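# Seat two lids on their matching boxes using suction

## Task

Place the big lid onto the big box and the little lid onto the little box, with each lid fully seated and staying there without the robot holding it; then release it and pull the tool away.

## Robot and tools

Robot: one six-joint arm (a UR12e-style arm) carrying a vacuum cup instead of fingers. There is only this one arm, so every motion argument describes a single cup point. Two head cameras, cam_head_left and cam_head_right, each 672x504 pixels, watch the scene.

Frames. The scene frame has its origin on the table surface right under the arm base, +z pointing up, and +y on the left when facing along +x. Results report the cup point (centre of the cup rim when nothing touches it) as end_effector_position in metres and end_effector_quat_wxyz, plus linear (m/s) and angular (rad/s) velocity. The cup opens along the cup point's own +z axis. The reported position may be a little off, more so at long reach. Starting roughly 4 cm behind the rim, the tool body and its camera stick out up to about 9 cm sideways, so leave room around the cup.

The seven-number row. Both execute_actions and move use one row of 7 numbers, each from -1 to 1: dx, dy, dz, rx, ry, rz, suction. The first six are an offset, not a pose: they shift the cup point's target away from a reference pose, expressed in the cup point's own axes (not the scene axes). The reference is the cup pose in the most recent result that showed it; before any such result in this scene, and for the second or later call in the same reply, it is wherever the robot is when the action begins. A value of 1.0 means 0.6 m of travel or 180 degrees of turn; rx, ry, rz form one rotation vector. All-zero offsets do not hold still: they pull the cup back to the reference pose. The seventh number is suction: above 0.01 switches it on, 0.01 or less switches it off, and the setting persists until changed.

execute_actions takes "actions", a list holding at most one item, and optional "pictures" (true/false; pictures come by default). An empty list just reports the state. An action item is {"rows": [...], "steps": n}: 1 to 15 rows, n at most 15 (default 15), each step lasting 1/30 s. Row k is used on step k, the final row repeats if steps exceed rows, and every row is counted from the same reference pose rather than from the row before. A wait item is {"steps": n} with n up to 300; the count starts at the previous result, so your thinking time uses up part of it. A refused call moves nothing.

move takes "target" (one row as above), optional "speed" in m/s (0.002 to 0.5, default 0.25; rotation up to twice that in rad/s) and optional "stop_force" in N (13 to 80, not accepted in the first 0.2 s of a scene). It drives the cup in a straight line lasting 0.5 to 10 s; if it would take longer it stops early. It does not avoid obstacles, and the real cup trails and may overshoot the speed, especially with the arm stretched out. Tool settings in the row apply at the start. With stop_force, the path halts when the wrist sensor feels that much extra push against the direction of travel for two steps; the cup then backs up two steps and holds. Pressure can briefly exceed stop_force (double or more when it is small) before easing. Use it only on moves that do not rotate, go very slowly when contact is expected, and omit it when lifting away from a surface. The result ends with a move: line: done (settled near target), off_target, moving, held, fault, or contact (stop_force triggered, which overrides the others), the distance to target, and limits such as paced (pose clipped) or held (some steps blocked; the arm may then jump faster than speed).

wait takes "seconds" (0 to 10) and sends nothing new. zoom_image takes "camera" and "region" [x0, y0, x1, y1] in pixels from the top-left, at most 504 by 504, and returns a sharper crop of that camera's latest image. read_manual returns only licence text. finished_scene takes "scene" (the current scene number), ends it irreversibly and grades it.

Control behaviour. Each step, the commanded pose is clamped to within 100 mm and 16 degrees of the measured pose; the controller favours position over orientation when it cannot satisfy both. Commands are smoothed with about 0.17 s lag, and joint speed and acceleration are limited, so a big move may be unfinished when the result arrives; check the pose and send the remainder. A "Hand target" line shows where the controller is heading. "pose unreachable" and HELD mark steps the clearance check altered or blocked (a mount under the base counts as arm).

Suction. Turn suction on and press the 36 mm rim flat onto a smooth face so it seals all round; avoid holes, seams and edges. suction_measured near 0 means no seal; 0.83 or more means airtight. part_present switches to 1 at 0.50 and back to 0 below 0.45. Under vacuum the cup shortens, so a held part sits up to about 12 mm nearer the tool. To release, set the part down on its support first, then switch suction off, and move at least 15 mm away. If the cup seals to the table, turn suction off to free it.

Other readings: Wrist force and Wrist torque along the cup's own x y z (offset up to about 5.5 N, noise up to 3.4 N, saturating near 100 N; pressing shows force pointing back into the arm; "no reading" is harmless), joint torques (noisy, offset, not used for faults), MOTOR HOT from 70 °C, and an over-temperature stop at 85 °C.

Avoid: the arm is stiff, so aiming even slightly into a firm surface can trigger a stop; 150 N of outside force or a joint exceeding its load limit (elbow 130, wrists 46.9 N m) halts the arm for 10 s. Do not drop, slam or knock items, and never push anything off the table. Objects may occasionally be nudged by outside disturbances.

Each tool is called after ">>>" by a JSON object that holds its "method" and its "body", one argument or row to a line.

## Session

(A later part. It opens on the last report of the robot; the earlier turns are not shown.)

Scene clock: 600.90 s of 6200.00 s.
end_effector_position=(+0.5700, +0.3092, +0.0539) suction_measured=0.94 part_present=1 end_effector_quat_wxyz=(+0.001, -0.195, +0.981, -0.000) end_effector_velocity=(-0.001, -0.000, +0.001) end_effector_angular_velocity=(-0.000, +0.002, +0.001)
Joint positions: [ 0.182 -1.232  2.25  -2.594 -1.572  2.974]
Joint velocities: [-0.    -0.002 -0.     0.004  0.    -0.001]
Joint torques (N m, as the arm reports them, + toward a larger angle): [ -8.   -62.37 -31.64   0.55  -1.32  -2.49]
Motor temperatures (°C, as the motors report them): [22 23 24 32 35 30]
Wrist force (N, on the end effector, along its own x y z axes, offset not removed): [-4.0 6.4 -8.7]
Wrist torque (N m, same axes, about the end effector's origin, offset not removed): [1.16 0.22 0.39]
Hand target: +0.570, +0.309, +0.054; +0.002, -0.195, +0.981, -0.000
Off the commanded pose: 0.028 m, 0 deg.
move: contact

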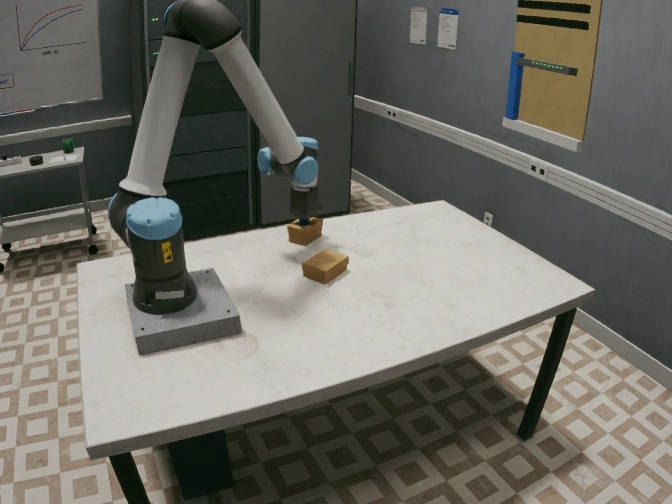

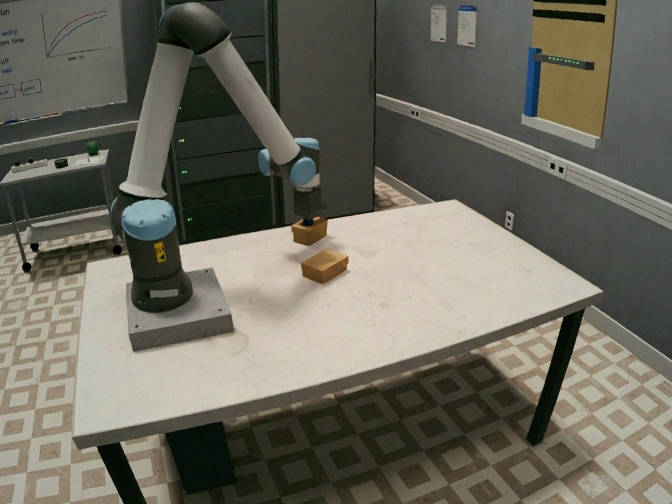

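>>> {"method": "move", "body": {
  "target": [0,0,0.05,0,0,0,1],
  "speed": 0.004,
  "stop_force": 18
}}

>>> {"method": "zoom_image", "body": {
  "camera": "cam_head_left",
  "region": [285,210,335,247]
}}

Scene clock: 608.47 s of 6200.00 s.
end_effector_position=(+0.5702, +0.3093, +0.0426) suction_measured=0.94 part_present=1 end_effector_quat_wxyz=(+0.002, -0.195, +0.981, -0.000) end_effector_velocity=(-0.002, -0.000, -0.001) end_effector_angular_velocity=(-0.002, +0.005, +0.000)
Joint positions: [ 0.182 -1.212  2.254 -2.618 -1.572  2.974]
Joint velocities: [ 0.001  0.     0.001  0.004 -0.001  0.   ]
Joint torques (N m, as the arm reports them, + toward a larger angle): [-15.68 -48.15 -13.09   3.19   1.28  -2.74]
Motor temperatures (°C, as the motors report them): [22 23 24 32 35 30]
Wrist force (N, on the end effector, along its own x y z axes, offset not removed): [8.6 0.2 -38.6]
Wrist torque (N m, same axes, about the end effector's origin, offset not removed): [-0.21 -1.84 0.18]
Hand target: +0.570, +0.309, +0.043; +0.002, -0.195, +0.981, -0.000
Off the commanded pose: 0.019 m, 0 deg.
After step 90, 1.27 s passed at rest.
move: contact

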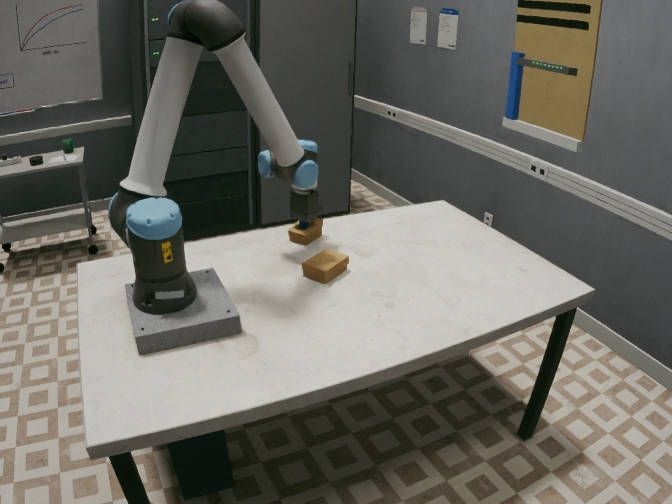

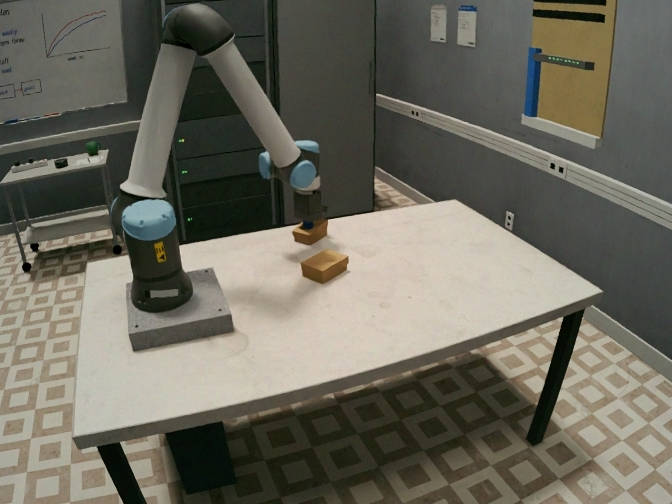

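Region (285, 210, 335, 247) of cam_head_left's 672x504 image, scaled by 10.080, with more detail than that image has; it fills the top 373 rows of this view, and the rest is white.

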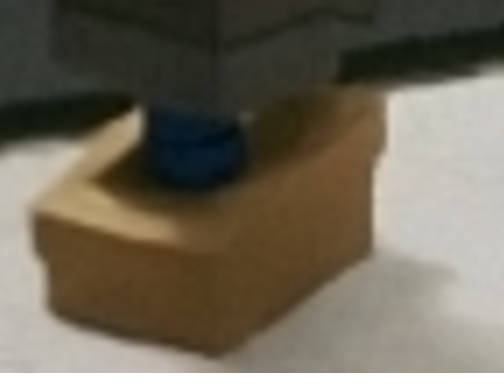

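>>> {"method": "move", "body": {
  "target": [-0.004,0.0,-0.032,0,0,0,1],
  "speed": 0.012
}}

>>> {"method": "zoom_image", "body": {
  "camera": "cam_head_left",
  "region": [285,210,335,247]
}}

>>> {"method": "zoom_image", "body": {
  "camera": "cam_head_right",
  "region": [290,210,340,247]
}}

Scene clock: 617.07 s of 6200.00 s.
end_effector_position=(+0.5723, +0.3102, +0.0614) suction_measured=0.94 part_present=1 end_effector_quat_wxyz=(+0.002, -0.195, +0.981, -0.000) end_effector_velocity=(+0.001, +0.000, +0.004) end_effector_angular_velocity=(-0.000, -0.001, -0.000)
Joint positions: [ 0.182 -1.243  2.243 -2.576 -1.572  2.975]
Joint velocities: [-0.    -0.005 -0.003  0.007 -0.     0.   ]
Joint torques (N m, as the arm reports them, + toward a larger angle): [ 11.29 -62.07 -32.37  -0.29   1.05   3.25]
Motor temperatures (°C, as the motors report them): [22 23 24 32 35 30]
Wrist force (N, on the end effector, along its own x y z axes, offset not removed): [-3.1 -1.7 -2.0]
Wrist torque (N m, same axes, about the end effector's origin, offset not removed): [-0.10 0.33 0.09]
Hand target: +0.572, +0.310, +0.062; +0.002, -0.195, +0.981, -0.000
Off the commanded pose: 0.000 m, 0 deg.
After step 90, 3.77 s passed at rest.
move: done

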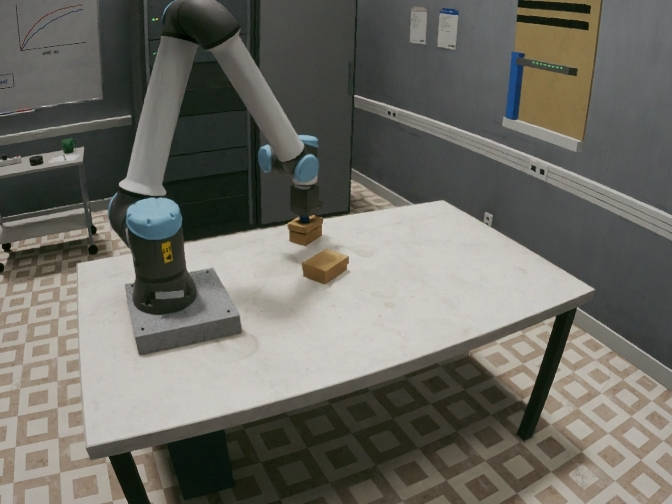

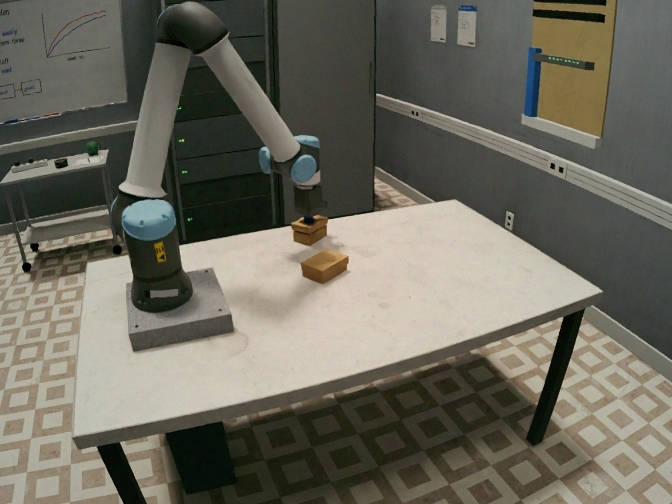

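Region (285, 210, 335, 247) of cam_head_left's 672x504 image, scaled by 10.080, with more detail than that image has; it fills the top 373 rows of this view, and the rest is white.

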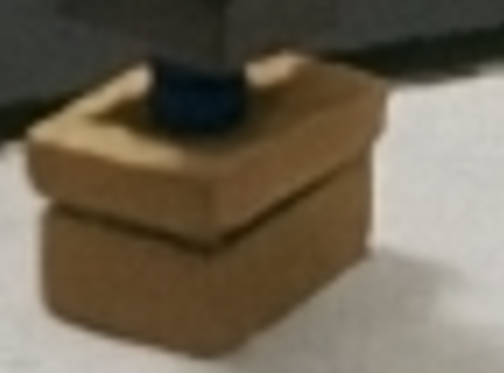

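Region (290, 210, 340, 247) of cam_head_right's 672x504 image, scaled by 10.080, with more detail than that image has; it fills the top 373 rows of this view, and the rest is white.

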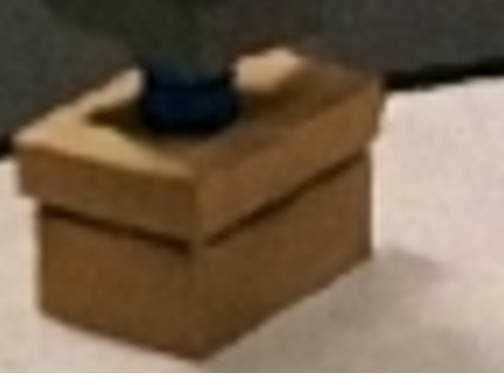

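>>> {"method": "move", "body": {
  "target": [-0.002,0.0015,0,0,0,0,1],
  "speed": 0.01
}}

>>> {"method": "move", "body": {
  "target": [0,0,0.06,0,0,0,1],
  "speed": 0.004,
  "stop_force": 18
}}

>>> {"method": "zoom_image", "body": {
  "camera": "cam_head_left",
  "region": [285,210,335,247]
}}

Scene clock: 625.57 s of 6200.00 s.
end_effector_position=(+0.5730, +0.3114, +0.0615) suction_measured=0.94 part_present=1 end_effector_quat_wxyz=(+0.002, -0.195, +0.981, -0.000) end_effector_velocity=(-0.001, +0.000, -0.001) end_effector_angular_velocity=(+0.000, +0.002, -0.000)
Joint positions: [ 0.184 -1.241  2.241 -2.575 -1.572  2.976]
Joint velocities: [ 0.     0.002  0.001 -0.     0.     0.   ]
Joint torques (N m, as the arm reports them, + toward a larger angle): [ 13.54 -41.99 -33.4    0.48   0.08   3.48]
Motor temperatures (°C, as the motors report them): [22 23 24 32 35 30]
Wrist force (N, on the end effector, along its own x y z axes, offset not removed): [0.4 0.6 -2.7]
Wrist torque (N m, same axes, about the end effector's origin, offset not removed): [0.00 -0.30 0.18]
Hand target: +0.573, +0.311, +0.061; +0.002, -0.195, +0.981, -0.000
Off the commanded pose: 0.000 m, 0 deg.
After step 90, 4.80 s passed at rest.
move: done

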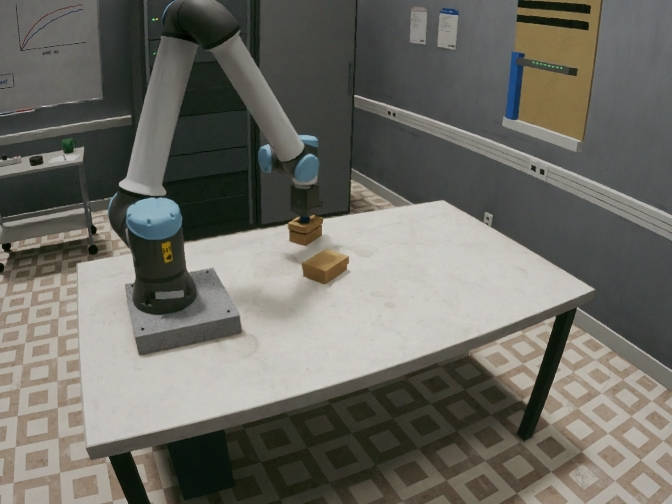

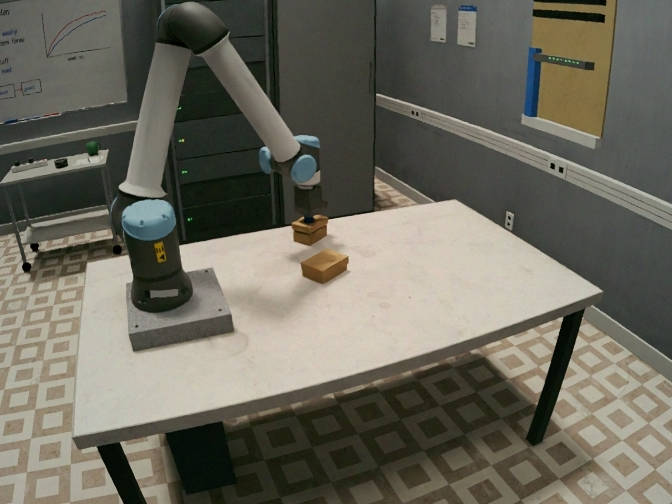

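Scene clock: 632.93 s of 6200.00 s.
end_effector_position=(+0.5733, +0.3114, +0.0337) suction_measured=0.94 part_present=1 end_effector_quat_wxyz=(+0.002, -0.195, +0.981, -0.000) end_effector_velocity=(+0.000, -0.000, +0.002) end_effector_angular_velocity=(-0.000, +0.000, +0.001)
Joint positions: [ 0.184 -1.191  2.249 -2.634 -1.572  2.976]
Joint velocities: [-0.    -0.002 -0.001  0.004 -0.    -0.001]
Joint torques (N m, as the arm reports them, + toward a larger angle): [-15.31 -51.94 -12.62   2.36   0.25  -2.49]
Motor temperatures (°C, as the motors report them): [22 23 24 32 35 30]
Wrist force (N, on the end effector, along its own x y z axes, offset not removed): [3.0 3.6 -31.4]
Wrist torque (N m, same axes, about the end effector's origin, offset not removed): [0.45 -0.22 0.44]
Hand target: +0.573, +0.311, +0.034; +0.002, -0.195, +0.981, -0.000
Off the commanded pose: 0.008 m, 0 deg.
move: contact

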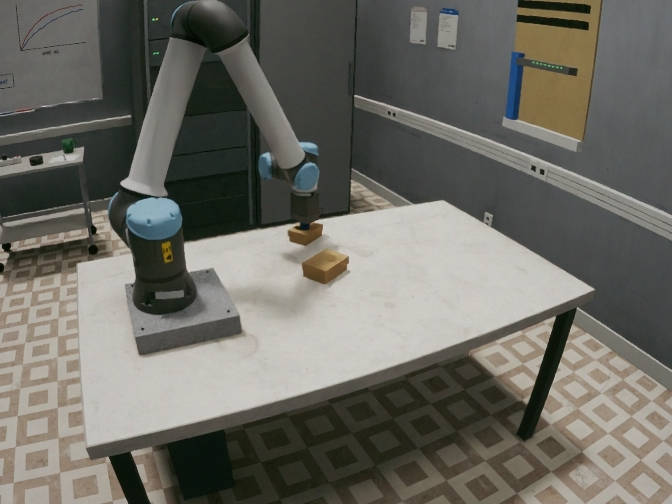

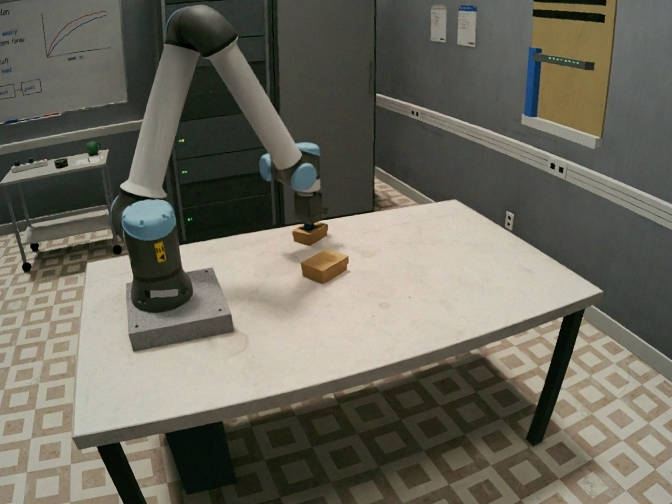

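Region (285, 210, 335, 247) of cam_head_left's 672x504 image, scaled by 10.080, with more detail than that image has; it fills the top 373 rows of this view, and the rest is white.

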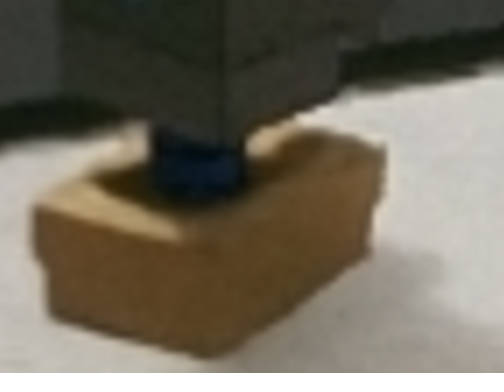

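Seated.

>>> {"method": "execute_actions", "body": {
  "actions": [
    {"rows":[[0,0,-0.01,0,0,0,0]],"steps":15}
  ],
  "pictures": false
}}

>>> {"method": "move", "body": {
  "target": [0,0,-0.2,0,0,0,0],
  "speed": 0.1
}}

>>> {"method": "zoom_image", "body": {
  "camera": "cam_head_left",
  "region": [270,200,370,295]
}}

Scene clock: 639.17 s of 6200.00 s.
end_effector_position=(+0.5732, +0.3114, +0.0395) suction_measured=0.00 part_present=0 end_effector_quat_wxyz=(+0.002, -0.195, +0.981, -0.000) end_effector_velocity=(+0.001, -0.000, +0.001) end_effector_angular_velocity=(-0.001, -0.001, +0.001)
Joint positions: [ 0.184 -1.202  2.248 -2.622 -1.572  2.976]
Joint velocities: [ 0.    -0.001 -0.002  0.003 -0.001 -0.   ]
Joint torques (N m, as the arm reports them, + toward a larger angle): [ -6.81 -58.86 -27.83   0.82   0.05  -1.04]
Motor temperatures (°C, as the motors report them): [22 23 24 32 35 30]
Wrist force (N, on the end effector, along its own x y z axes, offset not removed): [0.2 1.9 -14.7]
Wrist torque (N m, same axes, about the end effector's origin, offset not removed): [0.30 0.01 0.01]
Hand target: +0.573, +0.311, +0.040; +0.002, -0.195, +0.981, -0.000
Off the commanded pose: 0.000 m, 0 deg.
Steps of this call (steps 1 to 90: nothing new was sent; then 2.73 s passed at rest; steps 91 to 105: all 15 steps of this action). Readings (end_effector_position | what the end effector reports):
91: (+0.5732, +0.3114, +0.0339) | suction_measured=0.69 part_present=1
92: (+0.5731, +0.3114, +0.0347) | suction_measured=0.25 part_present=0
94: (+0.5733, +0.3114, +0.0366) | suction_measured=0.00 part_present=0
98: (+0.5732, +0.3114, +0.0386) | suction_measured=0.00 part_present=0
105: the state above

Scene clock: 641.13 s of 6200.00 s.
end_effector_position=(+0.5727, +0.3114, +0.1592) suction_measured=0.00 part_present=0 end_effector_quat_wxyz=(+0.002, -0.195, +0.981, -0.000) end_effector_velocity=(-0.001, -0.001, +0.002) end_effector_angular_velocity=(-0.001, +0.003, -0.000)
Joint positions: [ 0.184 -1.398  2.19  -2.368 -1.572  2.977]
Joint velocities: [-0.001 -0.003 -0.001  0.008 -0.    -0.001]
Joint torques (N m, as the arm reports them, + toward a larger angle): [-11.24 -55.78 -38.99   0.04   0.62  -1.34]
Motor temperatures (°C, as the motors report them): [22 23 24 32 35 30]
Wrist force (N, on the end effector, along its own x y z axes, offset not removed): [0.8 2.7 -0.7]
Wrist torque (N m, same axes, about the end effector's origin, offset not removed): [0.49 -0.21 0.19]
Hand target: +0.573, +0.311, +0.160; +0.002, -0.195, +0.981, -0.000
Off the commanded pose: 0.000 m, 0 deg.
move: done

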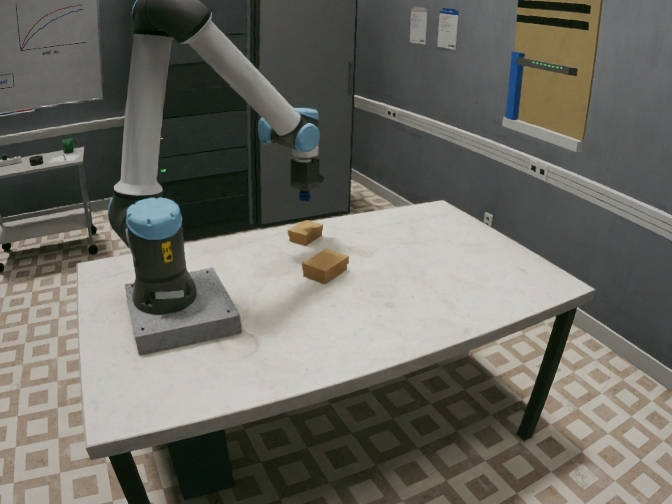

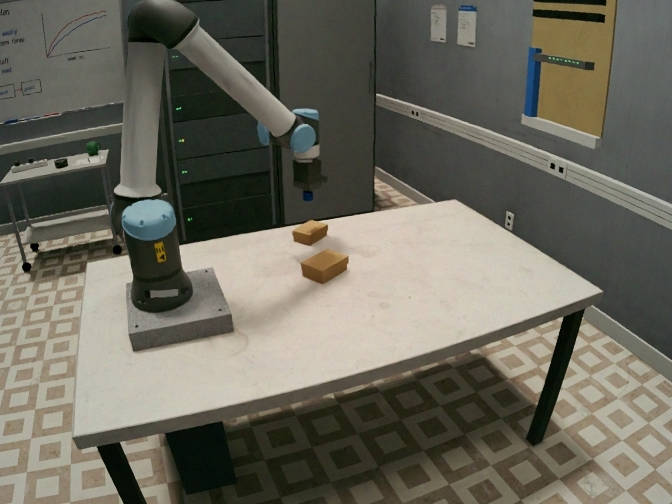

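Region (270, 200, 370, 295) of cam_head_left's 672x504 image, scaled by 5.040, with more detail than that image has; it fills the top 479 rows of this view, and the rest is white.

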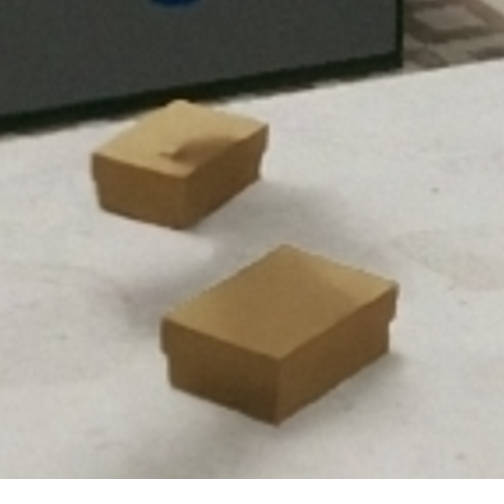

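>>> {"method": "finished_scene", "body": {
  "scene": 2
}}

The scene is finished: the task was done.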